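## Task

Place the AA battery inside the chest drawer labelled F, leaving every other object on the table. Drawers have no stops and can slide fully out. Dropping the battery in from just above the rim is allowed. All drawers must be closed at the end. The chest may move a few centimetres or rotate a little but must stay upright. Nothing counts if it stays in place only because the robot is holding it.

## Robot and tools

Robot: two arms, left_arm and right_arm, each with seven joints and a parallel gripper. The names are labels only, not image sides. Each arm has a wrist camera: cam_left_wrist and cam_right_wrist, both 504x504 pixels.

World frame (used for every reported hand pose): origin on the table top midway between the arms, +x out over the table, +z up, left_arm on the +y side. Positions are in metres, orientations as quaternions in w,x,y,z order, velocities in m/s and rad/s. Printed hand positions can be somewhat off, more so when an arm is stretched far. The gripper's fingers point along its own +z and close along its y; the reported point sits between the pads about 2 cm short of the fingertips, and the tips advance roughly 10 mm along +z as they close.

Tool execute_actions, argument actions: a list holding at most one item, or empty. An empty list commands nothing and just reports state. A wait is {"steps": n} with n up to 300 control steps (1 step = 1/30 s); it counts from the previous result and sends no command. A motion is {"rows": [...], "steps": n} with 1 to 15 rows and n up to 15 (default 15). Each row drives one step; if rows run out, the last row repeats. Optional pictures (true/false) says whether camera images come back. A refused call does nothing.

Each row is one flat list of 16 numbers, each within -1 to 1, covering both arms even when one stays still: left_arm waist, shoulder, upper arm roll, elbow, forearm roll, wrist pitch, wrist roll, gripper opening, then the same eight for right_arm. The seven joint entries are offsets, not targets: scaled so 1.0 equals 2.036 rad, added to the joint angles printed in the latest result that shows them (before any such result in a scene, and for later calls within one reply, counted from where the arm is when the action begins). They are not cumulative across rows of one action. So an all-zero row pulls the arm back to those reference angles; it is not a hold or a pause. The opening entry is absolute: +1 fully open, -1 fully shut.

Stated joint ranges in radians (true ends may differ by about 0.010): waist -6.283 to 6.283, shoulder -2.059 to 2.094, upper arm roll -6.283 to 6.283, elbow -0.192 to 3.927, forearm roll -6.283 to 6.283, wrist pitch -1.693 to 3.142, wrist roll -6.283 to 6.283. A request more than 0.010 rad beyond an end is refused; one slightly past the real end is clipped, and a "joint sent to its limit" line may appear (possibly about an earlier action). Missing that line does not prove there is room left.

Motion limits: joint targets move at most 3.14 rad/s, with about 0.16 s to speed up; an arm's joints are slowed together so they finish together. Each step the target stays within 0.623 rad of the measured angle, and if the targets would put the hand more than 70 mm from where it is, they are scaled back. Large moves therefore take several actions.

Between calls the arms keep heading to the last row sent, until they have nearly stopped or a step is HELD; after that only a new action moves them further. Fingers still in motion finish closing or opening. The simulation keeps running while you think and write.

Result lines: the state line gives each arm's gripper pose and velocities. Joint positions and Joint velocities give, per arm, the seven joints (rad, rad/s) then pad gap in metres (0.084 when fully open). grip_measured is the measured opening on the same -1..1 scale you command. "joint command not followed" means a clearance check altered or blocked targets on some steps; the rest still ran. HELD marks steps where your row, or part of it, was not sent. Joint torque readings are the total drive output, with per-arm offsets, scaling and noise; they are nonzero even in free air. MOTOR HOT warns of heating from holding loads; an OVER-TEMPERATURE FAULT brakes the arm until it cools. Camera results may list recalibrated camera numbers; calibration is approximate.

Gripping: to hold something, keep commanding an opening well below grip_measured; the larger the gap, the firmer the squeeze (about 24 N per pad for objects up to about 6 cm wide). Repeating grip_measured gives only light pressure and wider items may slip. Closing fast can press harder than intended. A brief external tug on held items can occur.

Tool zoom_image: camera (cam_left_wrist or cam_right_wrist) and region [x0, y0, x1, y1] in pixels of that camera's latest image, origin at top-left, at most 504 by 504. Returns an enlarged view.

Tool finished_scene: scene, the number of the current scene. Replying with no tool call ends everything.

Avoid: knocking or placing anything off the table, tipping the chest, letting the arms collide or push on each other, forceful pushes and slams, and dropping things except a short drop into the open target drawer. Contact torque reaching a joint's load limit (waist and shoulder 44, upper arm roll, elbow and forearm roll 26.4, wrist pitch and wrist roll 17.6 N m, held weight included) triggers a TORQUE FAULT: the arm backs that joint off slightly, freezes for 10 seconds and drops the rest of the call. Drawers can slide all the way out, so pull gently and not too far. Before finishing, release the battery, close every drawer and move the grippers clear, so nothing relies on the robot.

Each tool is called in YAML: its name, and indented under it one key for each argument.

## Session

execute_actions:
  actions: []

Scene clock: 0.00 s of 7200.00 s.
left_arm: end_effector_position=(+0.6461, +0.4649, +0.2918) grip_measured=+1.00 end_effector_quat_wxyz=(+0.260, +0.436, +0.839, +0.196) end_effector_velocity=(+0.000, -0.000, +0.000) end_effector_angular_velocity=(+0.001, -0.001, -0.001) | right_arm: end_effector_position=(+0.3538, +0.2859, +0.2983) grip_measured=+1.00 end_effector_quat_wxyz=(+0.133, -0.534, +0.833, +0.060) end_effector_velocity=(-0.000, +0.001, +0.000) end_effector_angular_velocity=(+0.001, -0.001, +0.000)
Joint positions: left_arm=[-0.071  0.31   0.232  1.401  0.022  0.44  -2.161  0.084] | right_arm=[ 1.044  0.538 -0.263  1.941  0.162  1.13   2.901  0.084]
Joint velocities: left_arm=[-0.    -0.     0.     0.    -0.    -0.     0.001 -0.   ] | right_arm=[ 0.001 -0.     0.    -0.    -0.    -0.002  0.     0.   ]
Joint torques (N m, as the arm reports them, + toward a larger angle): no reading
Motor temperatures (°C, as the motors report them): left_arm=[28 27 32 35 30 26 31] | right_arm=[28 29 33 28 29 32 31]
camera_calibration (this result's frames):
cam_left_wrist: T_world_to_cam=[[0.608271, 0.548344, 0.573868, -0.7831], [0.494794, -0.827287, 0.266035, 0.0533666], [0.620633, 0.122125, -0.774532, -0.102884], [0, 0, 0, 1]] pos_world=[0.513785, 0.486122, 0.355512]
cam_right_wrist: T_world_to_cam=[[-0.90367, 0.426271, -0.0409122, 0.246479], [0.398561, 0.872157, 0.28371, -0.40537], [0.156619, 0.240074, -0.958037, 0.292983], [0, 0, 0, 1]] pos_world=[0.338413, 0.178142, 0.40578]

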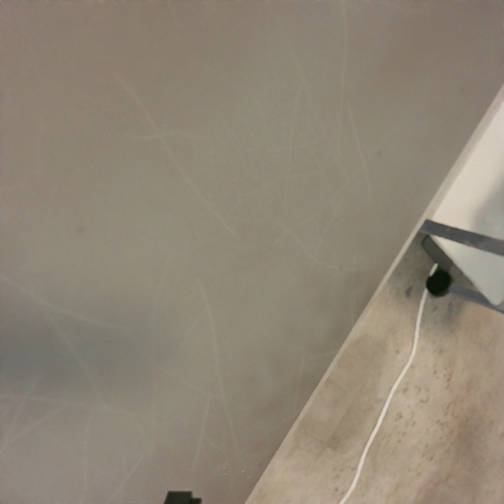

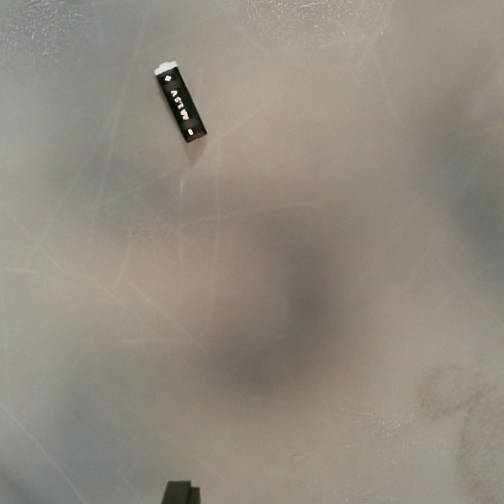

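execute_actions:
  actions:
    - {"rows":[[-0.06,-0.545,-0.114,-0.246,-0.011,0.275,1,1,-0.4145,-0.755,0.129,-0.56,-0.08,-0.113,-1,1]],"steps":15}
  pictures: false

execute_actions:
  actions:
    - {"steps":45}
  pictures: false

Scene clock: 7.53 s of 7200.00 s.
left_arm: end_effector_position=(+0.5253, +0.3679, +0.3351) grip_measured=+1.00 end_effector_quat_wxyz=(+0.204, +0.644, +0.722, +0.149) end_effector_velocity=(-0.274, -0.152, +0.215) end_effector_angular_velocity=(+0.345, -0.047, -1.149) | right_arm: end_effector_position=(+0.4360, +0.1494, +0.3501) grip_measured=+1.00 end_effector_quat_wxyz=(+0.178, -0.559, +0.808, +0.044) end_effector_velocity=(+0.132, -0.357, +0.105) end_effector_angular_velocity=(-0.034, -0.273, +0.124)
Joint positions: left_arm=[-0.131 -0.06   0.12   1.16   0.011  0.709 -1.79   0.084] | right_arm=[ 0.766  0.259 -0.164  1.663  0.1    1.042  2.622  0.084]
Joint velocities: left_arm=[-0.11  -0.965 -0.209 -0.446 -0.02   0.5    0.957  0.   ] | right_arm=[-0.66  -0.673  0.186 -0.669 -0.118 -0.165 -0.668 -0.   ]
Joint torques (N m, as the arm reports them, + toward a larger angle): left_arm=[  0.72 -18.31   0.82  19.78  -0.58  -1.68  -0.38] | right_arm=[  2.26 -21.68  -0.19  15.34   0.17  -2.04  -0.48]
Motor temperatures (°C, as the motors report them): left_arm=[28 27 32 36 30 26 31] | right_arm=[28 29 33 29 29 32 31]
Steps of this call (steps 1 to 90: nothing new was sent; then 4.03 s passed at rest; steps 91 to 105: all 15 steps of this action). Readings (joint positions):
91: left_arm=[-0.071 0.310 0.232 1.401 0.022 0.440 -2.161] | right_arm=[1.044 0.538 -0.263 1.941 0.162 1.130 2.901]
92: left_arm=[-0.072 0.308 0.232 1.398 0.022 0.443 -2.158] | right_arm=[1.042 0.535 -0.260 1.938 0.161 1.128 2.897]
94: left_arm=[-0.077 0.275 0.221 1.369 0.020 0.476 -2.122] | right_arm=[1.014 0.506 -0.240 1.904 0.153 1.116 2.864]
98: left_arm=[-0.101 0.156 0.176 1.282 0.016 0.573 -2.006] | right_arm=[0.919 0.413 -0.214 1.817 0.131 1.085 2.775]
105: the state above

Scene clock: 9.03 s of 7200.00 s.
left_arm: end_effector_position=(+0.3172, +0.3185, +0.4861) grip_measured=+1.00 end_effector_quat_wxyz=(+0.070, +0.937, -0.073, +0.335) end_effector_velocity=(-0.001, +0.000, +0.001) end_effector_angular_velocity=(+0.002, -0.003, -0.003) | right_arm: end_effector_position=(+0.2974, -0.1801, +0.5254) grip_measured=+1.00 end_effector_quat_wxyz=(-0.242, +0.866, -0.250, +0.359) end_effector_velocity=(-0.007, -0.005, +0.006) end_effector_angular_velocity=(-0.070, -0.050, +0.055)
Joint positions: left_arm=[-0.194 -0.799  0.     0.9   -0.001  1.    -0.126  0.084] | right_arm=[ 0.202 -0.994 -0.     0.802 -0.001  0.9    0.875  0.084]
Joint velocities: left_arm=[-0.    -0.003 -0.     0.     0.     0.     0.004  0.   ] | right_arm=[-0.009 -0.034  0.002 -0.012 -0.001 -0.004 -0.102  0.   ]
Joint torques (N m, as the arm reports them, + toward a larger angle): left_arm=[-0.79 -2.5   0.51 18.54 -0.47 -1.88 -0.57] | right_arm=[ 1.11  1.25 -0.01 15.    0.03 -2.34 -0.04]
Motor temperatures (°C, as the motors report them): left_arm=[28 27 32 36 30 26 31] | right_arm=[28 29 33 29 29 32 31]
Steps of this call (steps 1 to 45: the robot went on to your last target). Readings (joint positions):
1: left_arm=[-0.134 -0.092 0.113 1.145 0.010 0.726 -1.758] | right_arm=[0.744 0.237 -0.158 1.641 0.096 1.037 2.600]
2: left_arm=[-0.138 -0.125 0.107 1.131 0.010 0.741 -1.726] | right_arm=[0.722 0.213 -0.152 1.617 0.092 1.031 2.576]
4: left_arm=[-0.144 -0.190 0.095 1.106 0.008 0.770 -1.661] | right_arm=[0.679 0.164 -0.139 1.567 0.085 1.020 2.526]
8: left_arm=[-0.154 -0.320 0.075 1.062 0.006 0.819 -1.526] | right_arm=[0.594 0.053 -0.115 1.457 0.069 0.999 2.416]
45: the state above

execute_actions:
  actions:
    - {"rows":[[-0.1,0,0,0,0,0.1,0.062,1,0,-0.003,0,0,0,0.05,-0.43,1]],"steps":15}
  pictures: false

execute_actions:
  actions:
    - {"steps":12}

Scene clock: 14.00 s of 7200.00 s.
left_arm: end_effector_position=(+0.2605, +0.2645, +0.4456) grip_measured=+1.00 end_effector_quat_wxyz=(+0.060, +0.941, -0.229, +0.240) end_effector_velocity=(-0.013, -0.008, -0.008) end_effector_angular_velocity=(+0.031, +0.034, -0.063) | right_arm: end_effector_position=(+0.2861, -0.1838, +0.5045) grip_measured=+1.00 end_effector_quat_wxyz=(-0.077, +0.914, +0.105, +0.385) end_effector_velocity=(-0.008, -0.002, -0.013) end_effector_angular_velocity=(-0.606, -0.132, +0.592)
Joint positions: left_arm=[-0.392 -0.799  0.001  0.9   -0.001  1.199 -0.003  0.084] | right_arm=[ 0.201 -1.    -0.     0.802 -0.001  0.995  0.083  0.084]
Joint velocities: left_arm=[-0.04   0.001  0.002  0.     0.     0.043  0.028  0.   ] | right_arm=[ 0.001 -0.001 -0.     0.003  0.001  0.064 -0.856  0.   ]
Joint torques (N m, as the arm reports them, + toward a larger angle): left_arm=[ 0.22 -1.87  0.77 18.45 -0.63 -1.67 -0.53] | right_arm=[ 0.81  1.69  0.03 14.84  0.13 -2.37  0.71]
Motor temperatures (°C, as the motors report them): left_arm=[28 27 32 36 30 26 31] | right_arm=[28 29 33 29 29 32 31]
Steps of this call (steps 1 to 30: the robot went on to your last target; steps 31 to 100: nothing new was sent; then 1.13 s passed at rest; steps 101 to 115: all 15 steps of this action). Readings (joint positions):
101: left_arm=[-0.194 -0.799 0.000 0.900 -0.001 1.000 -0.126] | right_arm=[0.200 -0.999 -0.000 0.802 -0.001 0.900 0.865]
102: left_arm=[-0.196 -0.799 0.001 0.900 -0.001 1.003 -0.124] | right_arm=[0.200 -0.999 -0.000 0.802 -0.001 0.900 0.861]
104: left_arm=[-0.231 -0.799 0.004 0.901 -0.000 1.040 -0.101] | right_arm=[0.200 -0.999 -0.000 0.802 -0.001 0.907 0.821]
108: left_arm=[-0.350 -0.799 -0.003 0.899 -0.001 1.154 -0.031] | right_arm=[0.201 -1.000 -0.000 0.802 -0.001 0.946 0.564]
115: the state above

Scene clock: 14.40 s of 7200.00 s.
left_arm: end_effector_position=(+0.2589, +0.2633, +0.4446) grip_measured=+1.00 end_effector_quat_wxyz=(+0.059, +0.941, -0.233, +0.238) end_effector_velocity=(-0.001, -0.000, +0.001) end_effector_angular_velocity=(-0.000, -0.000, -0.002) | right_arm: end_effector_position=(+0.2854, -0.1840, +0.5032) grip_measured=+1.00 end_effector_quat_wxyz=(-0.061, +0.910, +0.142, +0.385) end_effector_velocity=(-0.000, +0.000, -0.000) end_effector_angular_velocity=(-0.011, -0.003, +0.012)
Joint positions: left_arm=[-0.397 -0.799  0.     0.9   -0.001  1.203 -0.     0.084] | right_arm=[ 0.202 -1.    -0.     0.803 -0.001  1.002  0.002  0.084]
Joint velocities: left_arm=[-0.002 -0.001  0.     0.001 -0.     0.001  0.001  0.   ] | right_arm=[ 0.    -0.    -0.    -0.     0.     0.001 -0.016  0.   ]
Joint torques (N m, as the arm reports them, + toward a larger angle): left_arm=[-0.72 -1.74  0.53 18.67 -0.78 -1.73 -0.54] | right_arm=[ 0.89  1.89  0.07 14.95  0.22 -2.3  -0.16]
Motor temperatures (°C, as the motors report them): left_arm=[28 27 32 36 30 26 31] | right_arm=[28 29 33 29 29 32 31]
Steps of this call (steps 1 to 12: the robot went on to your last target). Readings (joint positions):
1: left_arm=[-0.394 -0.799 0.001 0.900 -0.001 1.200 -0.002] | right_arm=[0.201 -1.000 -0.000 0.802 -0.001 0.997 0.059]
2: left_arm=[-0.394 -0.799 0.001 0.900 -0.001 1.201 -0.002] | right_arm=[0.201 -1.000 -0.000 0.802 -0.001 0.999 0.042]
4: left_arm=[-0.396 -0.799 0.001 0.900 -0.001 1.202 -0.001] | right_arm=[0.202 -1.000 -0.000 0.803 -0.001 1.000 0.021]
8: left_arm=[-0.397 -0.799 0.001 0.900 -0.001 1.203 -0.000] | right_arm=[0.202 -1.000 -0.000 0.803 -0.001 1.001 0.006]
12: the state above
camera_calibration (this result's frames):
cam_left_wrist: T_world_to_cam=[[-0.469466, -0.882434, 0.0302008, 0.372776], [-0.780777, 0.398926, -0.480881, 0.376973], [0.412297, -0.249337, -0.876266, 0.477318], [0, 0, 0, 1]] pos_world=[0.272541, 0.297579, 0.588278]
cam_right_wrist: T_world_to_cam=[[0.302681, -0.953085, -0.00370111, -0.223466], [-0.6631, -0.207795, -0.719111, 0.582543], [0.684604, 0.220116, -0.694886, 0.326061], [0, 0, 0, 1]] pos_world=[0.2307, -0.163703, 0.64466]

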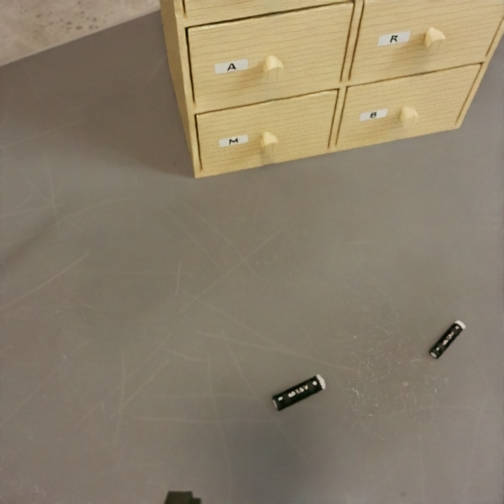

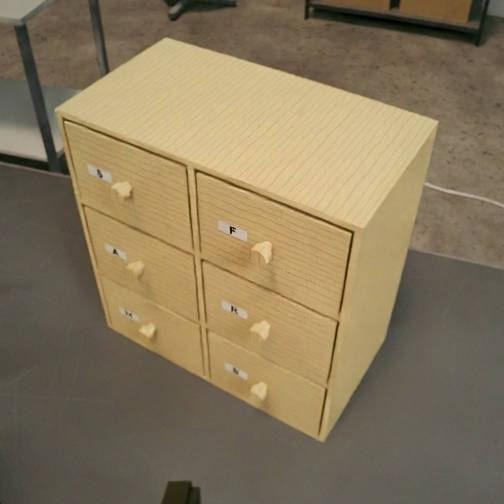

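zoom_image:
  camera: "cam_left_wrist"
  region: [260, 300, 480, 430]

zoom_image:
  camera: "cam_right_wrist"
  region: [180, 160, 380, 360]

Region (260, 300, 480, 430) of cam_left_wrist's 504x504 image, scaled by 2.291, with more detail than that image has; it fills the top 298 rows of this view, and the rest is white.

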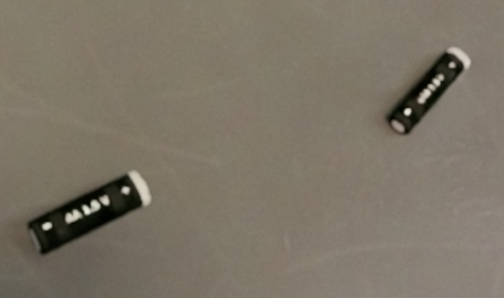

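Region (180, 160, 380, 360) of cam_right_wrist's 504x504 image, scaled by 2.520, with more detail than that image has.

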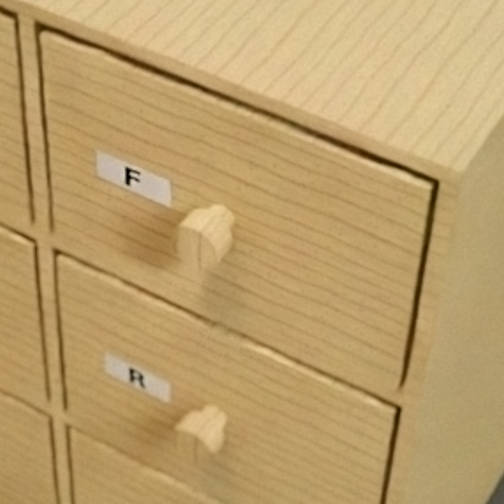

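execute_actions:
  actions:
    - {"rows":[[0.25,0,0,0,0,0,0,1,0.0198,0.5546,0,0.3047,0,-0.1021,0.328,0.2]],"steps":15}
  pictures: false

execute_actions:
  actions:
    - {"steps":30}

Scene clock: 55.00 s of 7200.00 s.
left_arm: end_effector_position=(+0.2983, +0.4100, +0.4446) grip_measured=+1.00 end_effector_quat_wxyz=(+0.006, +0.969, -0.019, +0.245) end_effector_velocity=(+0.010, +0.253, +0.000) end_effector_angular_velocity=(-0.016, +0.000, +0.726) | right_arm: end_effector_position=(+0.4040, -0.1346, +0.5487) grip_measured=+0.19 end_effector_quat_wxyz=(-0.138, +0.918, -0.019, +0.372) end_effector_velocity=(+0.305, +0.123, -0.167) end_effector_angular_velocity=(+0.272, +0.516, -0.367)
Joint positions: left_arm=[ 0.048 -0.799  0.002  0.9   -0.     1.203 -0.     0.084] | right_arm=[ 0.225 -0.542 -0.     1.157 -0.001  0.883  0.377  0.052]
Joint velocities: left_arm=[ 0.708 -0.001  0.025  0.     0.002  0.001  0.     0.   ] | right_arm=[ 0.034  1.1    0.     0.525 -0.    -0.177  0.586 -0.   ]
Joint torques (N m, as the arm reports them, + toward a larger angle): left_arm=[-5.77 -2.39 -1.01 18.47 -1.05 -1.72 -0.41] | right_arm=[ 0.99 -6.33 -0.02 14.25  0.07 -2.3  -0.58]
Motor temperatures (°C, as the motors report them): left_arm=[28 27 32 37 30 26 31] | right_arm=[28 29 33 30 29 32 31]
Steps of this call (steps 1 to 30: the robot went on to your last target; steps 31 to 100: nothing new was sent; then 36.77 s passed at rest; steps 101 to 115: all 15 steps of this action). Readings (joint positions):
101: left_arm=[-0.397 -0.799 0.000 0.900 -0.001 1.203 -0.000] | right_arm=[0.202 -1.000 -0.000 0.803 -0.001 1.002 0.000]
102: left_arm=[-0.394 -0.799 -0.000 0.900 -0.001 1.203 -0.000] | right_arm=[0.202 -0.998 -0.000 0.805 -0.001 1.001 0.004]
104: left_arm=[-0.359 -0.799 -0.003 0.900 -0.001 1.203 0.000] | right_arm=[0.204 -0.964 -0.000 0.840 -0.001 0.989 0.041]
108: left_arm=[-0.203 -0.799 0.002 0.900 -0.001 1.203 -0.000] | right_arm=[0.213 -0.816 -0.000 0.980 -0.001 0.943 0.183]
115: the state above

Scene clock: 56.00 s of 7200.00 s.
left_arm: end_effector_position=(+0.2985, +0.4313, +0.4446) grip_measured=+1.00 end_effector_quat_wxyz=(-0.002, +0.969, +0.011, +0.245) end_effector_velocity=(-0.000, +0.000, -0.000) end_effector_angular_velocity=(-0.000, +0.001, +0.000) | right_arm: end_effector_position=(+0.5596, -0.0691, +0.3504) grip_measured=+0.19 end_effector_quat_wxyz=(-0.122, +0.956, -0.152, +0.218) end_effector_velocity=(+0.001, +0.001, -0.021) end_effector_angular_velocity=(-0.008, +0.033, -0.006)
Joint positions: left_arm=[ 0.112 -0.799  0.     0.9   -0.001  1.203 -0.     0.084] | right_arm=[ 0.242  0.125 -0.     1.423 -0.001  0.794  0.669  0.052]
Joint velocities: left_arm=[ 0.    -0.     0.    -0.    -0.     0.001  0.     0.   ] | right_arm=[ 0.     0.029  0.001 -0.005 -0.     0.     0.008 -0.   ]
Joint torques (N m, as the arm reports them, + toward a larger angle): left_arm=[-0.62 -2.2   0.63 18.42 -0.87 -1.69 -0.64] | right_arm=[  1.27 -19.78  -0.24  16.39   0.11  -2.17  -0.23]
Motor temperatures (°C, as the motors report them): left_arm=[28 27 32 37 30 26 31] | right_arm=[28 29 33 30 29 32 31]
Steps of this call (steps 1 to 30: the robot went on to your last target). Readings (joint positions):
1: left_arm=[0.067 -0.799 0.003 0.900 -0.000 1.203 -0.000] | right_arm=[0.226 -0.506 -0.000 1.173 -0.001 0.877 0.396]
2: left_arm=[0.081 -0.799 0.003 0.900 -0.000 1.203 -0.000] | right_arm=[0.227 -0.471 -0.000 1.188 -0.001 0.872 0.412]
4: left_arm=[0.096 -0.799 0.001 0.900 -0.001 1.203 -0.000] | right_arm=[0.228 -0.405 -0.000 1.215 -0.001 0.864 0.442]
8: left_arm=[0.107 -0.799 -0.000 0.900 -0.001 1.203 -0.000] | right_arm=[0.232 -0.277 -0.000 1.264 -0.001 0.847 0.496]
30: the state above
camera_calibration (this result's frames):
cam_left_wrist: T_world_to_cam=[[0.0199442, -0.999345, 0.0301947, 0.443961], [-0.876201, -0.0320161, -0.480881, 0.555207], [0.481533, -0.0168659, -0.876266, 0.381956], [0, 0, 0, 1]] pos_world=[0.293694, 0.467888, 0.588279]
cam_right_wrist: T_world_to_cam=[[-0.242285, -0.922435, -0.300686, 0.21362], [-0.856827, 0.348822, -0.379697, 0.706243], [0.455131, 0.165641, -0.874882, 0.194615], [0, 0, 0, 1]] pos_world=[0.56831, -0.0815391, 0.502656]

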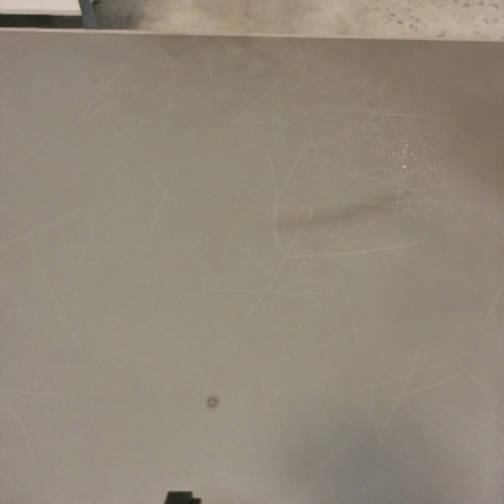

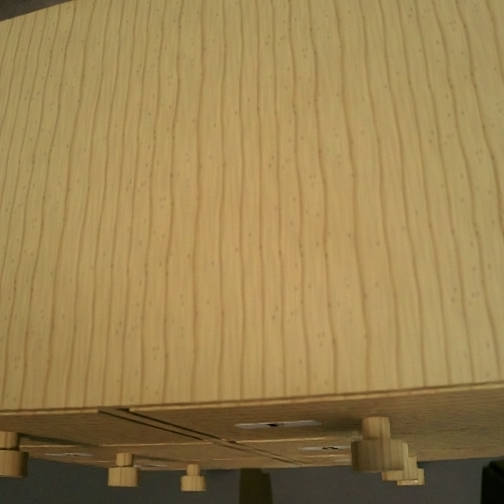

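execute_actions:
  actions: []

zoom_image:
  camera: "cam_right_wrist"
  region: [304, 354, 504, 504]

Scene clock: 58.70 s of 7200.00 s.
left_arm: end_effector_position=(+0.2985, +0.4314, +0.4446) grip_measured=+1.00 end_effector_quat_wxyz=(-0.002, +0.969, +0.012, +0.245) end_effector_velocity=(+0.000, -0.000, -0.000) end_effector_angular_velocity=(-0.000, +0.000, -0.000) | right_arm: end_effector_position=(+0.5597, -0.0689, +0.3477) grip_measured=+0.19 end_effector_quat_wxyz=(-0.121, +0.957, -0.153, +0.216) end_effector_velocity=(+0.000, -0.001, -0.000) end_effector_angular_velocity=(-0.001, +0.001, -0.001)
Joint positions: left_arm=[ 0.112 -0.799  0.     0.9   -0.001  1.203 -0.     0.084] | right_arm=[ 0.242  0.129 -0.     1.423 -0.001  0.794  0.669  0.052]
Joint velocities: left_arm=[-0.     0.001 -0.     0.    -0.     0.    -0.    -0.   ] | right_arm=[-0.002  0.    -0.     0.    -0.001  0.001 -0.     0.   ]
Joint torques (N m, as the arm reports them, + toward a larger angle): left_arm=[-0.62 -1.86  0.93 18.58 -0.84 -1.71 -0.56] | right_arm=[  0.96 -19.23  -0.24  16.34   0.08  -2.14  -0.23]
Motor temperatures (°C, as the motors report them): left_arm=[28 27 32 37 30 26 31] | right_arm=[28 29 33 30 29 32 31]
Steps of this call (steps 1 to 15: the robot went on to your last target; steps 16 to 81: nothing new was sent). Readings (joint positions):
1: left_arm=[0.112 -0.799 0.000 0.900 -0.001 1.203 -0.000] | right_arm=[0.242 0.125 -0.000 1.423 -0.001 0.794 0.669]
2: left_arm=[0.112 -0.799 0.000 0.900 -0.001 1.203 -0.000] | right_arm=[0.242 0.126 -0.000 1.423 -0.001 0.794 0.669]
4: left_arm=[0.112 -0.799 0.000 0.900 -0.001 1.203 -0.000] | right_arm=[0.242 0.127 -0.000 1.423 -0.001 0.794 0.669]
8: left_arm=[0.112 -0.799 0.000 0.900 -0.001 1.203 -0.000] | right_arm=[0.242 0.128 -0.000 1.423 -0.001 0.794 0.669]
81: the state above
All arms were judged still, so your last target was given up. Only a new action makes them travel on or press farther. Fingers that are still opening or closing keep moving.
camera_calibration (this result's frames):
cam_left_wrist: T_world_to_cam=[[0.0199792, -0.999344, 0.0302007, 0.443961], [-0.8762, -0.0320497, -0.48088, 0.555221], [0.481533, -0.0168543, -0.876266, 0.381951], [0, 0, 0, 1]] pos_world=[0.293693, 0.467902, 0.588278]
cam_right_wrist: T_world_to_cam=[[-0.244041, -0.922642, -0.298622, 0.213277], [-0.858236, 0.348854, -0.376473, 0.704982], [0.451525, 0.164413, -0.87698, 0.194813], [0, 0, 0, 1]] pos_world=[0.569126, -0.0811871, 0.499943]

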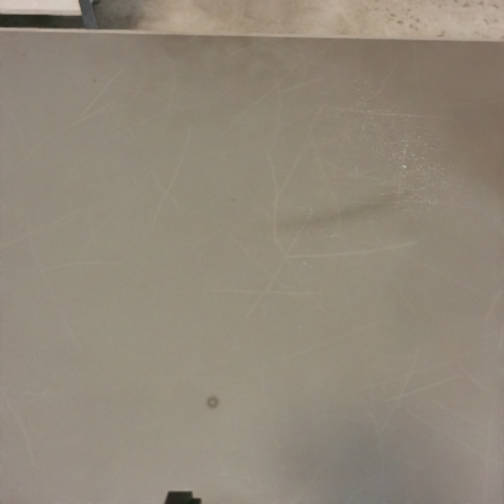

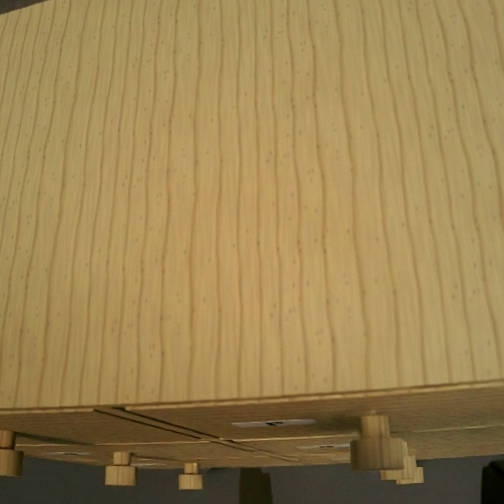

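Region (304, 354, 504, 504) of cam_right_wrist's 504x504 image, scaled by 2.520, with more detail than that image has; it fills the top 378 rows of this view, and the rest is white.

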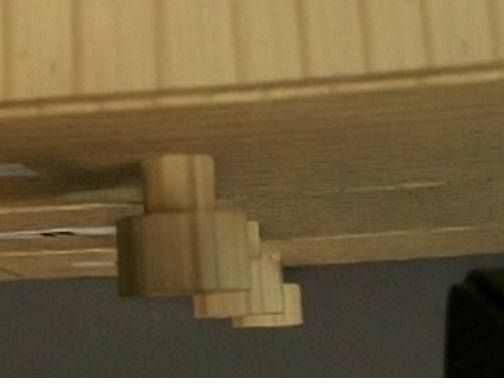

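execute_actions:
  actions:
    - {"rows":[[0,0,0,0,0,0,0,1,-0.0016,0.007,0,-0.001,0,-0.008,-0.003,0.2],[0,0,0,0,0,0,0,1,-0.0032,0.0135,0,-0.002,0,-0.0155,-0.006,0.2],[0,0,0,0,0,0,0,1,-0.0032,0.02,0,-0.003,0,-0.023,-0.006,0.2],[0,0,0,0,0,0,0,1,-0.0032,0.027,0,-0.004,0,-0.031,-0.006,0.2],[0,0,0,0,0,0,0,1,-0.0032,0.034,0,-0.005,0,-0.039,-0.006,0.2],[0,0,0,0,0,0,0,1,-0.0032,0.0405,0,-0.006,0,-0.0466,-0.006,0.2],[0,0,0,0,0,0,0,1,-0.0032,0.047,0,-0.007,0,-0.054,-0.006,0.2],[0,0,0,0,0,0,0,1,-0.0032,0.054,0,-0.008,0,-0.062,-0.006,0.2],[0,0,0,0,0,0,0,1,-0.0032,0.061,0,-0.009,0,-0.07,-0.006,0.2],[0,0,0,0,0,0,0,1,-0.0032,0.0675,0,-0.0102,0,-0.0777,-0.006,0.2]],"steps":15}
  pictures: false

execute_actions:
  actions:
    - {"steps":12}

Scene clock: 77.20 s of 7200.00 s.
left_arm: end_effector_position=(+0.2985, +0.4314, +0.4446) grip_measured=+1.00 end_effector_quat_wxyz=(-0.002, +0.969, +0.012, +0.245) end_effector_velocity=(-0.000, -0.000, -0.000) end_effector_angular_velocity=(+0.001, +0.000, -0.001) | right_arm: end_effector_position=(+0.5857, -0.0605, +0.2801) grip_measured=+0.19 end_effector_quat_wxyz=(-0.118, +0.958, -0.148, +0.213) end_effector_velocity=(+0.018, +0.021, -0.047) end_effector_angular_velocity=(+0.011, -0.021, +0.021)
Joint positions: left_arm=[ 0.112 -0.799  0.     0.9   -0.001  1.203 -0.     0.084] | right_arm=[ 0.237  0.257  0.003  1.4   -0.     0.651  0.657  0.052]
Joint velocities: left_arm=[ 0.    -0.001 -0.001 -0.001 -0.     0.001  0.     0.   ] | right_arm=[ 0.009  0.102  0.012 -0.01  -0.    -0.136  0.001  0.   ]
Joint torques (N m, as the arm reports them, + toward a larger angle): left_arm=[-0.77 -1.79  0.85 18.6  -0.76 -1.58 -0.59] | right_arm=[ -2.3  -23.94  -3.06  19.02  -0.63  -3.08  -0.3 ]
Motor temperatures (°C, as the motors report them): left_arm=[28 27 32 37 30 26 31] | right_arm=[28 29 33 31 29 32 31]
Steps of this call (steps 1 to 90: nothing new was sent; then 15.00 s passed at rest; steps 91 to 105: all 15 steps of this action). Readings (joint positions):
91: left_arm=[0.112 -0.799 0.000 0.900 -0.001 1.203 -0.000] | right_arm=[0.242 0.129 -0.000 1.423 -0.001 0.794 0.669]
92: left_arm=[0.112 -0.799 0.000 0.900 -0.001 1.203 -0.000] | right_arm=[0.241 0.130 -0.000 1.423 -0.001 0.791 0.669]
94: left_arm=[0.112 -0.799 0.000 0.900 -0.001 1.203 -0.000] | right_arm=[0.239 0.139 0.000 1.423 -0.001 0.778 0.664]
98: left_arm=[0.112 -0.799 0.000 0.900 -0.001 1.203 -0.000] | right_arm=[0.236 0.184 -0.001 1.414 -0.001 0.730 0.659]
105: the state above

Scene clock: 77.60 s of 7200.00 s.
left_arm: end_effector_position=(+0.2985, +0.4314, +0.4446) grip_measured=+1.00 end_effector_quat_wxyz=(-0.002, +0.969, +0.012, +0.245) end_effector_velocity=(-0.000, +0.000, +0.000) end_effector_angular_velocity=(-0.000, -0.001, +0.001) | right_arm: end_effector_position=(+0.5897, -0.0615, +0.2784) grip_measured=+0.19 end_effector_quat_wxyz=(-0.119, +0.957, -0.149, +0.218) end_effector_velocity=(+0.001, -0.003, -0.004) end_effector_angular_velocity=(-0.003, +0.004, -0.004)
Joint positions: left_arm=[ 0.112 -0.799  0.     0.9   -0.001  1.203 -0.     0.084] | right_arm=[ 0.236  0.265  0.001  1.402 -0.001  0.636  0.657  0.052]
Joint velocities: left_arm=[ 0.    -0.001  0.001 -0.001  0.    -0.001  0.     0.   ] | right_arm=[-0.002  0.005 -0.002 -0.003 -0.001 -0.003 -0.001 -0.   ]
Joint torques (N m, as the arm reports them, + toward a larger angle): left_arm=[-0.58 -1.8   0.92 18.44 -0.87 -1.59 -0.61] | right_arm=[ -2.32 -19.78  -3.27  16.46  -0.91  -2.91  -0.33]
Motor temperatures (°C, as the motors report them): left_arm=[28 27 32 37 30 26 31] | right_arm=[28 29 33 31 29 32 31]
Steps of this call (steps 1 to 12: the robot went on to your last target). Readings (joint positions):
1: left_arm=[0.112 -0.799 0.000 0.900 -0.001 1.203 -0.000] | right_arm=[0.237 0.259 0.003 1.400 -0.000 0.647 0.657]
2: left_arm=[0.112 -0.799 0.000 0.900 -0.001 1.203 -0.000] | right_arm=[0.237 0.261 0.003 1.401 -0.000 0.644 0.657]
4: left_arm=[0.112 -0.799 0.000 0.900 -0.001 1.203 -0.000] | right_arm=[0.236 0.262 0.001 1.403 -0.000 0.640 0.657]
8: left_arm=[0.112 -0.799 0.000 0.900 -0.001 1.203 -0.000] | right_arm=[0.236 0.264 0.001 1.403 -0.000 0.636 0.657]
12: the state above
camera_calibration (this result's frames):
cam_left_wrist: T_world_to_cam=[[0.0199791, -0.999344, 0.0302007, 0.443961], [-0.8762, -0.0320497, -0.48088, 0.555221], [0.481533, -0.0168542, -0.876266, 0.381951], [0, 0, 0, 1]] pos_world=[0.293693, 0.467902, 0.588278]
cam_right_wrist: T_world_to_cam=[[-0.238124, -0.925418, -0.294785, 0.202004], [-0.8591, 0.342272, -0.380522, 0.703287], [0.453038, 0.162638, -0.87653, 0.11817], [0, 0, 0, 1]] pos_world=[0.598761, -0.0729964, 0.430743]

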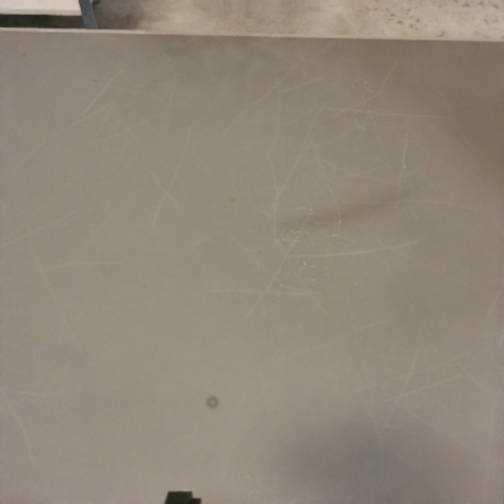

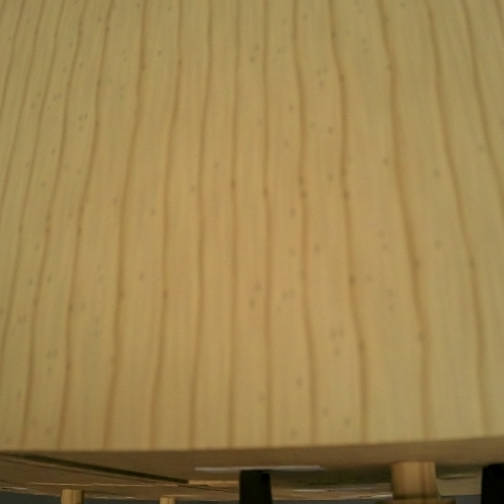

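execute_actions:
  actions:
    - {"rows":[[0,0,0,0,0,0,0,1,-0.0014,-0.007,0,-0.012,0,-0.0045,0,0.2],[0,0,0,0,0,0,0,1,-0.0028,-0.0142,0,-0.0237,0,-0.009,0,0.2]],"steps":12}

Scene clock: 84.50 s of 7200.00 s.
left_arm: end_effector_position=(+0.2985, +0.4314, +0.4446) grip_measured=+1.00 end_effector_quat_wxyz=(-0.002, +0.969, +0.012, +0.245) end_effector_velocity=(-0.000, -0.000, -0.000) end_effector_angular_velocity=(+0.001, +0.001, -0.001) | right_arm: end_effector_position=(+0.5826, -0.0691, +0.2747) grip_measured=+0.19 end_effector_quat_wxyz=(-0.118, +0.957, -0.153, +0.217) end_effector_velocity=(-0.001, -0.001, +0.002) end_effector_angular_velocity=(+0.003, -0.008, -0.001)
Joint positions: left_arm=[ 0.112 -0.799  0.     0.9   -0.001  1.203 -0.     0.084] | right_arm=[ 0.23   0.238 -0.001  1.355 -0.001  0.618  0.657  0.052]
Joint velocities: left_arm=[-0.     0.    -0.001 -0.     0.     0.    -0.    -0.   ] | right_arm=[-0.001 -0.012  0.    -0.013 -0.001 -0.011  0.001 -0.   ]
Joint torques (N m, as the arm reports them, + toward a larger angle): left_arm=[-0.65 -1.87  0.81 18.48 -0.78 -1.78 -0.54] | right_arm=[ -1.5  -21.45  -2.63  17.54  -0.47  -3.01  -0.1 ]
Motor temperatures (°C, as the motors report them): left_arm=[28 27 32 37 30 26 31] | right_arm=[28 30 33 31 29 32 31]
Steps of this call (steps 1 to 30: the robot went on to your last target; steps 31 to 100: nothing new was sent; then 3.17 s passed at rest; steps 101 to 112: all 12 steps of this action). Readings (joint positions):
101: left_arm=[0.112 -0.799 0.000 0.900 -0.001 1.203 -0.000] | right_arm=[0.235 0.266 -0.000 1.402 -0.001 0.636 0.657]
102: left_arm=[0.112 -0.799 0.000 0.900 -0.001 1.203 -0.000] | right_arm=[0.235 0.265 -0.000 1.400 -0.001 0.634 0.657]
104: left_arm=[0.112 -0.799 0.000 0.900 -0.001 1.203 -0.000] | right_arm=[0.233 0.255 -0.000 1.382 -0.001 0.628 0.657]
108: left_arm=[0.112 -0.799 0.000 0.900 -0.001 1.203 -0.000] | right_arm=[0.231 0.241 -0.000 1.360 -0.001 0.621 0.657]
112: the state above
camera_calibration (this result's frames):
cam_left_wrist: T_world_to_cam=[[0.0199791, -0.999344, 0.0302004, 0.443961], [-0.8762, -0.0320495, -0.48088, 0.555221], [0.481533, -0.0168541, -0.876266, 0.381951], [0, 0, 0, 1]] pos_world=[0.293693, 0.467902, 0.588278]
cam_right_wrist: T_world_to_cam=[[-0.245101, -0.924099, -0.293199, 0.19592], [-0.857414, 0.347771, -0.379337, 0.697352], [0.452511, 0.158417, -0.877575, 0.119623], [0, 0, 0, 1]] pos_world=[0.591808, -0.0804195, 0.426954]

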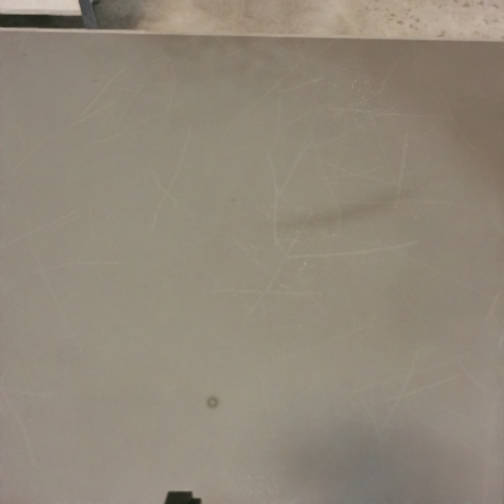

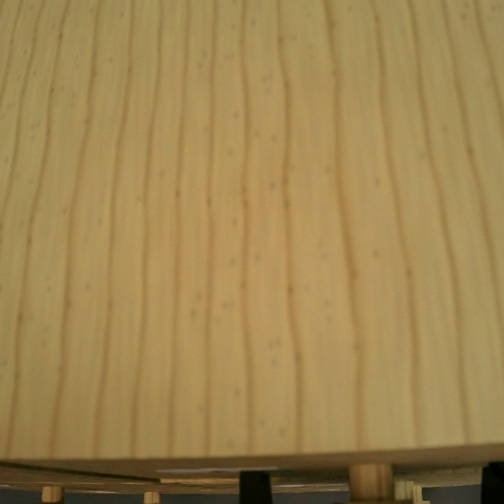

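execute_actions:
  actions:
    - {"rows":[[0,0,0,0,0,0,0,1,0.003,-0.0103,0,-0.0133,0,-0.0035,0,0.2]],"steps":14}

Scene clock: 89.90 s of 7200.00 s.
left_arm: end_effector_position=(+0.2985, +0.4314, +0.4446) grip_measured=+1.00 end_effector_quat_wxyz=(-0.002, +0.969, +0.012, +0.245) end_effector_velocity=(+0.000, +0.000, -0.001) end_effector_angular_velocity=(-0.000, +0.002, +0.001) | right_arm: end_effector_position=(+0.5757, -0.0675, +0.2752) grip_measured=+0.19 end_effector_quat_wxyz=(-0.119, +0.957, -0.150, +0.217) end_effector_velocity=(-0.001, +0.001, +0.001) end_effector_angular_velocity=(+0.003, -0.000, +0.000)
Joint positions: left_arm=[ 0.112 -0.799  0.     0.9   -0.001  1.203 -0.     0.084] | right_arm=[ 0.236  0.217 -0.001  1.329 -0.001  0.611  0.657  0.052]
Joint velocities: left_arm=[ 0.     0.001  0.001 -0.     0.     0.001 -0.     0.   ] | right_arm=[ 0.001 -0.004  0.001 -0.004  0.002 -0.002  0.001 -0.   ]
Joint torques (N m, as the arm reports them, + toward a larger angle): left_arm=[-0.71 -2.19  0.81 18.41 -0.8  -1.64 -0.67] | right_arm=[  0.97 -20.72  -0.29  16.06   0.15  -2.2   -0.27]
Motor temperatures (°C, as the motors report them): left_arm=[28 27 32 37 30 26 31] | right_arm=[28 30 33 31 29 32 31]
Steps of this call (steps 1 to 15: the robot went on to your last target; steps 16 to 90: nothing new was sent; then 1.93 s passed at rest; steps 91 to 104: all 14 steps of this action). Readings (joint positions):
91: left_arm=[0.112 -0.799 0.000 0.900 -0.001 1.203 -0.000] | right_arm=[0.230 0.236 0.001 1.354 -0.001 0.617 0.657]
92: left_arm=[0.112 -0.799 0.000 0.900 -0.001 1.203 -0.000] | right_arm=[0.231 0.235 0.000 1.352 -0.001 0.617 0.657]
94: left_arm=[0.112 -0.799 0.000 0.900 -0.001 1.203 -0.000] | right_arm=[0.233 0.227 -0.001 1.341 -0.001 0.614 0.657]
98: left_arm=[0.112 -0.799 0.000 0.900 -0.001 1.203 -0.000] | right_arm=[0.235 0.219 -0.000 1.332 -0.001 0.612 0.657]
104: the state above
camera_calibration (this result's frames):
cam_left_wrist: T_world_to_cam=[[0.0199791, -0.999344, 0.0302005, 0.443961], [-0.8762, -0.0320495, -0.48088, 0.555221], [0.481533, -0.0168541, -0.876266, 0.381951], [0, 0, 0, 1]] pos_world=[0.293693, 0.467902, 0.588278]
cam_right_wrist: T_world_to_cam=[[-0.239429, -0.925423, -0.293712, 0.192613], [-0.859086, 0.342875, -0.380012, 0.691936], [0.452378, 0.161338, -0.877111, 0.123069], [0, 0, 0, 1]] pos_world=[0.584875, -0.0788543, 0.427462]

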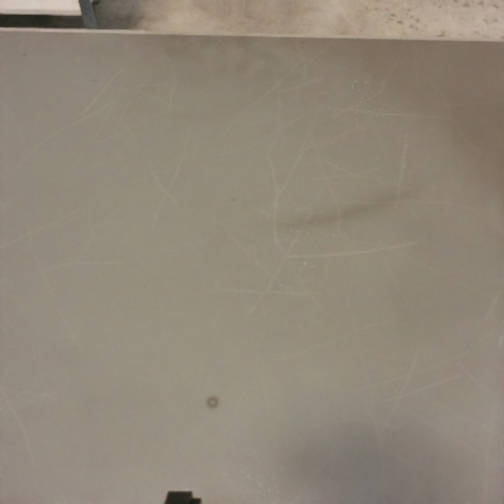

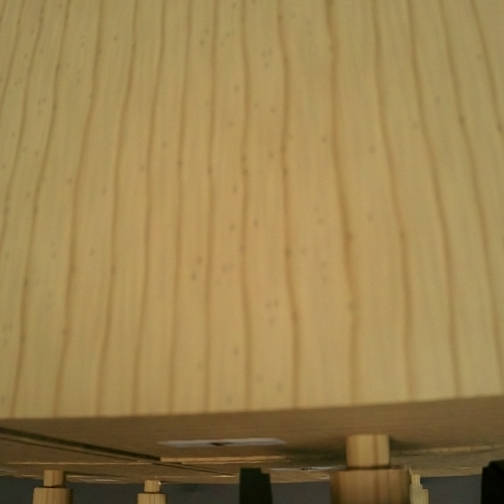

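execute_actions:
  actions:
    - {"rows":[[0,0,0,0,0,0,0,1,0,0,0,0,0,0,0,0.1],[0,0,0,0,0,0,0,1,0,0,0,0,0,0,0,0],[0,0,0,0,0,0,0,1,0,0,0,0,0,0,0,-0.1],[0,0,0,0,0,0,0,1,0,0,0,0,0,0,0,-0.2],[0,0,0,0,0,0,0,1,0,0,0,0,0,0,0,-0.3],[0,0,0,0,0,0,0,1,0,0,0,0,0,0,0,-0.4],[0,0,0,0,0,0,0,1,0,0,0,0,0,0,0,-0.5],[0,0,0,0,0,0,0,1,0,0,0,0,0,0,0,-0.6],[0,0,0,0,0,0,0,1,0,0,0,0,0,0,0,-0.7],[0,0,0,0,0,0,0,1,0,0,0,0,0,0,0,-0.8],[0,0,0,0,0,0,0,1,0,0,0,0,0,0,0,-0.9]],"steps":15}

Scene clock: 98.00 s of 7200.00 s.
left_arm: end_effector_position=(+0.2985, +0.4314, +0.4446) grip_measured=+1.00 end_effector_quat_wxyz=(-0.002, +0.969, +0.012, +0.245) end_effector_velocity=(-0.000, -0.000, +0.000) end_effector_angular_velocity=(+0.001, +0.000, -0.000) | right_arm: end_effector_position=(+0.5756, -0.0666, +0.2757) grip_measured=-0.63 end_effector_quat_wxyz=(-0.119, +0.957, -0.149, +0.218) end_effector_velocity=(-0.000, +0.000, +0.000) end_effector_angular_velocity=(-0.002, -0.000, +0.002)
Joint positions: left_arm=[ 0.112 -0.799  0.     0.9   -0.001  1.203 -0.     0.084] | right_arm=[ 0.236  0.217  0.     1.329 -0.001  0.611  0.657  0.016]
Joint velocities: left_arm=[ 0.    -0.    -0.001  0.     0.     0.001 -0.001  0.   ] | right_arm=[ 0.001 -0.    -0.    -0.    -0.001  0.    -0.001  0.   ]
Joint torques (N m, as the arm reports them, + toward a larger angle): left_arm=[-0.66 -2.12  0.65 18.29 -0.74 -1.63 -0.51] | right_arm=[ -0.19 -19.45  -1.5   15.35  -0.27  -2.07  -0.19]
Motor temperatures (°C, as the motors report them): left_arm=[28 27 32 37 30 26 31] | right_arm=[28 30 33 31 29 32 31]
Steps of this call (steps 1 to 15: the robot went on to your last target; steps 16 to 90: nothing new was sent; then 4.60 s passed at rest; steps 91 to 105: all 15 steps of this action). Readings (joint positions):
91: left_arm=[0.112 -0.799 0.000 0.900 -0.001 1.203 -0.000] | right_arm=[0.236 0.217 -0.001 1.328 -0.001 0.611 0.657]
92: left_arm=[0.112 -0.799 0.000 0.900 -0.001 1.203 -0.000] | right_arm=[0.236 0.217 -0.001 1.328 -0.001 0.611 0.657]
94: left_arm=[0.112 -0.799 0.000 0.900 -0.001 1.203 -0.000] | right_arm=[0.236 0.217 -0.001 1.329 -0.001 0.611 0.657]
98: left_arm=[0.112 -0.799 0.000 0.900 -0.001 1.203 -0.000] | right_arm=[0.236 0.217 -0.001 1.329 -0.001 0.611 0.657]
105: the state above
camera_calibration (this result's frames):
cam_left_wrist: T_world_to_cam=[[0.019979, -0.999344, 0.0302004, 0.443961], [-0.8762, -0.0320494, -0.48088, 0.555221], [0.481533, -0.0168541, -0.876266, 0.381951], [0, 0, 0, 1]] pos_world=[0.293693, 0.467902, 0.588278]
cam_right_wrist: T_world_to_cam=[[-0.237884, -0.925559, -0.294537, 0.192904], [-0.859179, 0.341951, -0.380633, 0.691885], [0.453015, 0.162514, -0.876565, 0.123064], [0, 0, 0, 1]] pos_world=[0.584592, -0.0780468, 0.428045]

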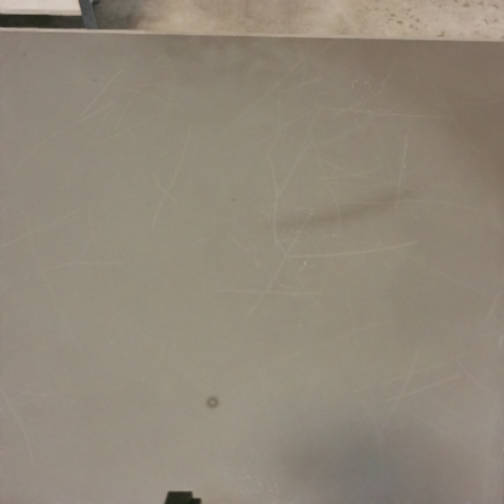

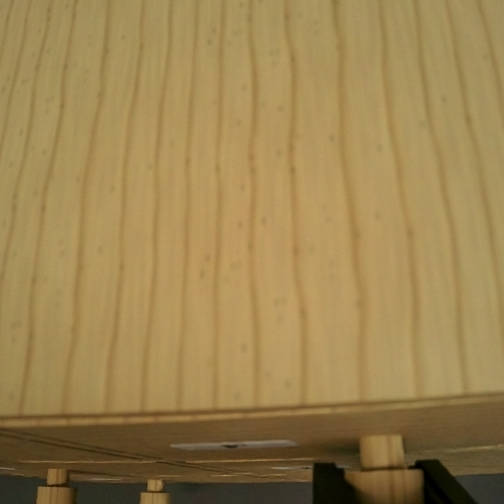

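execute_actions:
  actions:
    - {"rows":[[0,0,0,0,0,0,0,1,0.0016,0.003,0,0.0036,0,0.001,0.002,-0.9],[0,0,0,0,0,0,0,1,0.0037,-0.0032,0,-0.0045,0,-0.0009,0.0042,-0.9],[0,0,0,0,0,0,0,1,0.0059,-0.0094,0,-0.0126,0,-0.0028,0.0065,-0.9],[0,0,0,0,0,0,0,1,0.008,-0.0156,0,-0.0207,0,-0.0047,0.0087,-0.9],[0,0,0,0,0,0,0,1,0.0101,-0.0218,0,-0.0288,0,-0.0065,0.0109,-0.9],[0,0,0,0,0,0,0,1,0.0122,-0.028,0,-0.0369,0,-0.0084,0.0131,-0.9],[0,0,0,0,0,0,0,1,0.0144,-0.0342,0,-0.045,0,-0.0103,0.0154,-0.9],[0,0,0,0,0,0,0,1,0.0165,-0.0404,0,-0.0531,0,-0.0122,0.0176,-0.9],[0,0,0,0,0,0,0,1,0.0188,-0.0464,0,-0.0605,0,-0.0136,0.02,-0.9],[0,0,0,0,0,0,0,1,0.0211,-0.0524,0,-0.0679,0,-0.015,0.0223,-0.9],[0,0,0,0,0,0,0,1,0.0234,-0.0584,0,-0.0753,0,-0.0164,0.0247,-0.9],[0,0,0,0,0,0,0,1,0.0257,-0.0643,0,-0.0827,0,-0.0179,0.027,-0.9],[0,0,0,0,0,0,0,1,0.028,-0.0703,0,-0.0901,0,-0.0193,0.0294,-0.9],[0,0,0,0,0,0,0,1,0.0303,-0.0763,0,-0.0975,0,-0.0207,0.0317,-0.9],[0,0,0,0,0,0,0,1,0.0326,-0.0823,0,-0.1049,0,-0.0221,0.0341,-0.9]],"steps":15}
  pictures: false

execute_actions:
  actions:
    - {"steps":14}

Scene clock: 112.20 s of 7200.00 s.
left_arm: end_effector_position=(+0.2985, +0.4314, +0.4446) grip_measured=+1.00 end_effector_quat_wxyz=(-0.002, +0.969, +0.012, +0.245) end_effector_velocity=(+0.000, +0.000, +0.001) end_effector_angular_velocity=(-0.001, -0.002, +0.000) | right_arm: end_effector_position=(+0.5315, -0.0537, +0.2737) grip_measured=-0.63 end_effector_quat_wxyz=(-0.128, +0.958, -0.151, +0.210) end_effector_velocity=(-0.138, +0.045, +0.001) end_effector_angular_velocity=(+0.067, +0.024, +0.029)
Joint positions: left_arm=[ 0.112 -0.799  0.     0.9   -0.001  1.203 -0.     0.084] | right_arm=[ 0.282  0.102 -0.001  1.178 -0.001  0.58   0.706  0.016]
Joint velocities: left_arm=[ 0.    -0.001  0.001  0.    -0.    -0.001  0.001  0.   ] | right_arm=[ 0.143 -0.361  0.011 -0.447  0.002 -0.089  0.142  0.   ]
Joint torques (N m, as the arm reports them, + toward a larger angle): left_arm=[-0.81 -1.78  0.78 18.53 -0.85 -1.74 -0.65] | right_arm=[  1.26 -18.01  -0.27  14.99   0.26  -2.12   0.  ]
Motor temperatures (°C, as the motors report them): left_arm=[28 27 32 37 30 26 31] | right_arm=[28 30 33 30 29 32 31]
Steps of this call (steps 1 to 15: the robot went on to your last target; steps 16 to 90: nothing new was sent; then 10.70 s passed at rest; steps 91 to 105: all 15 steps of this action). Readings (joint positions):
91: left_arm=[0.112 -0.799 0.000 0.900 -0.001 1.203 -0.000] | right_arm=[0.236 0.217 -0.001 1.329 -0.001 0.611 0.657]
92: left_arm=[0.112 -0.799 0.000 0.900 -0.001 1.203 -0.000] | right_arm=[0.236 0.218 -0.001 1.330 -0.001 0.612 0.658]
94: left_arm=[0.112 -0.799 0.000 0.900 -0.001 1.203 -0.000] | right_arm=[0.239 0.215 -0.002 1.326 -0.001 0.610 0.661]
98: left_arm=[0.112 -0.799 0.000 0.900 -0.001 1.203 -0.000] | right_arm=[0.250 0.184 -0.004 1.284 -0.001 0.600 0.675]
105: the state above

Scene clock: 112.67 s of 7200.00 s.
left_arm: end_effector_position=(+0.2985, +0.4314, +0.4446) grip_measured=+1.00 end_effector_quat_wxyz=(-0.002, +0.969, +0.012, +0.245) end_effector_velocity=(-0.000, -0.000, +0.000) end_effector_angular_velocity=(+0.000, -0.000, -0.000) | right_arm: end_effector_position=(+0.5126, -0.0481, +0.2748) grip_measured=-0.63 end_effector_quat_wxyz=(-0.133, +0.957, -0.151, +0.208) end_effector_velocity=(-0.002, +0.001, +0.001) end_effector_angular_velocity=(+0.001, -0.001, +0.001)
Joint positions: left_arm=[ 0.112 -0.799  0.     0.9   -0.001  1.203 -0.     0.084] | right_arm=[ 0.302  0.05  -0.     1.116 -0.001  0.566  0.726  0.016]
Joint velocities: left_arm=[-0.    -0.001 -0.     0.     0.     0.001 -0.     0.   ] | right_arm=[ 0.002 -0.006  0.001 -0.006 -0.001 -0.002  0.003  0.   ]
Joint torques (N m, as the arm reports them, + toward a larger angle): left_arm=[-0.62 -1.92  0.73 18.45 -0.78 -1.83 -0.57] | right_arm=[  1.19 -17.36  -0.05  15.94   0.32  -2.15  -0.14]
Motor temperatures (°C, as the motors report them): left_arm=[28 27 32 37 30 26 31] | right_arm=[28 30 33 31 29 32 31]
Steps of this call (steps 1 to 14: the robot went on to your last target). Readings (joint positions):
1: left_arm=[0.112 -0.799 0.000 0.900 -0.001 1.203 -0.000] | right_arm=[0.287 0.090 -0.000 1.163 -0.001 0.577 0.711]
2: left_arm=[0.112 -0.799 0.000 0.900 -0.001 1.203 -0.000] | right_arm=[0.291 0.079 -0.000 1.150 -0.001 0.574 0.715]
4: left_arm=[0.112 -0.799 0.000 0.900 -0.001 1.203 -0.000] | right_arm=[0.297 0.064 0.001 1.132 -0.001 0.571 0.721]
8: left_arm=[0.112 -0.799 0.000 0.900 -0.001 1.203 -0.000] | right_arm=[0.301 0.053 0.000 1.120 -0.001 0.567 0.725]
14: the state above
camera_calibration (this result's frames):
cam_left_wrist: T_world_to_cam=[[0.0199791, -0.999344, 0.0302005, 0.443961], [-0.8762, -0.0320495, -0.48088, 0.555221], [0.481533, -0.0168541, -0.876266, 0.381951], [0, 0, 0, 1]] pos_world=[0.293693, 0.467902, 0.588278]
cam_right_wrist: T_world_to_cam=[[-0.237518, -0.917485, -0.319072, 0.201759], [-0.866006, 0.348795, -0.358296, 0.628808], [0.440021, 0.191216, -0.877392, 0.156033], [0, 0, 0, 1]] pos_world=[0.523815, -0.0640504, 0.426577]

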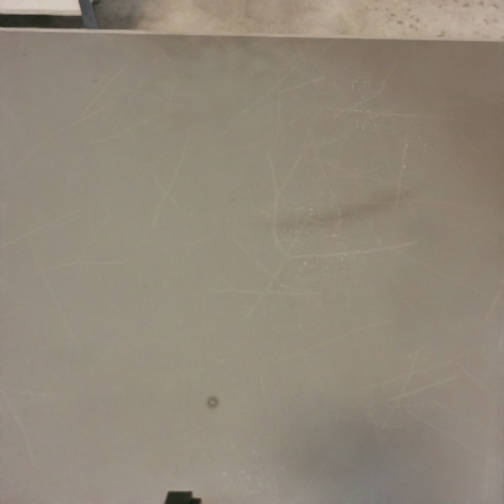

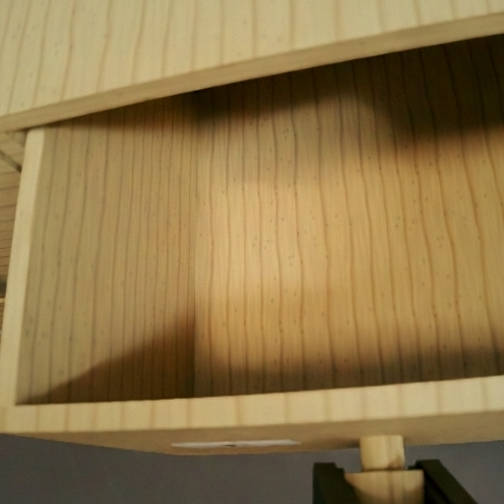

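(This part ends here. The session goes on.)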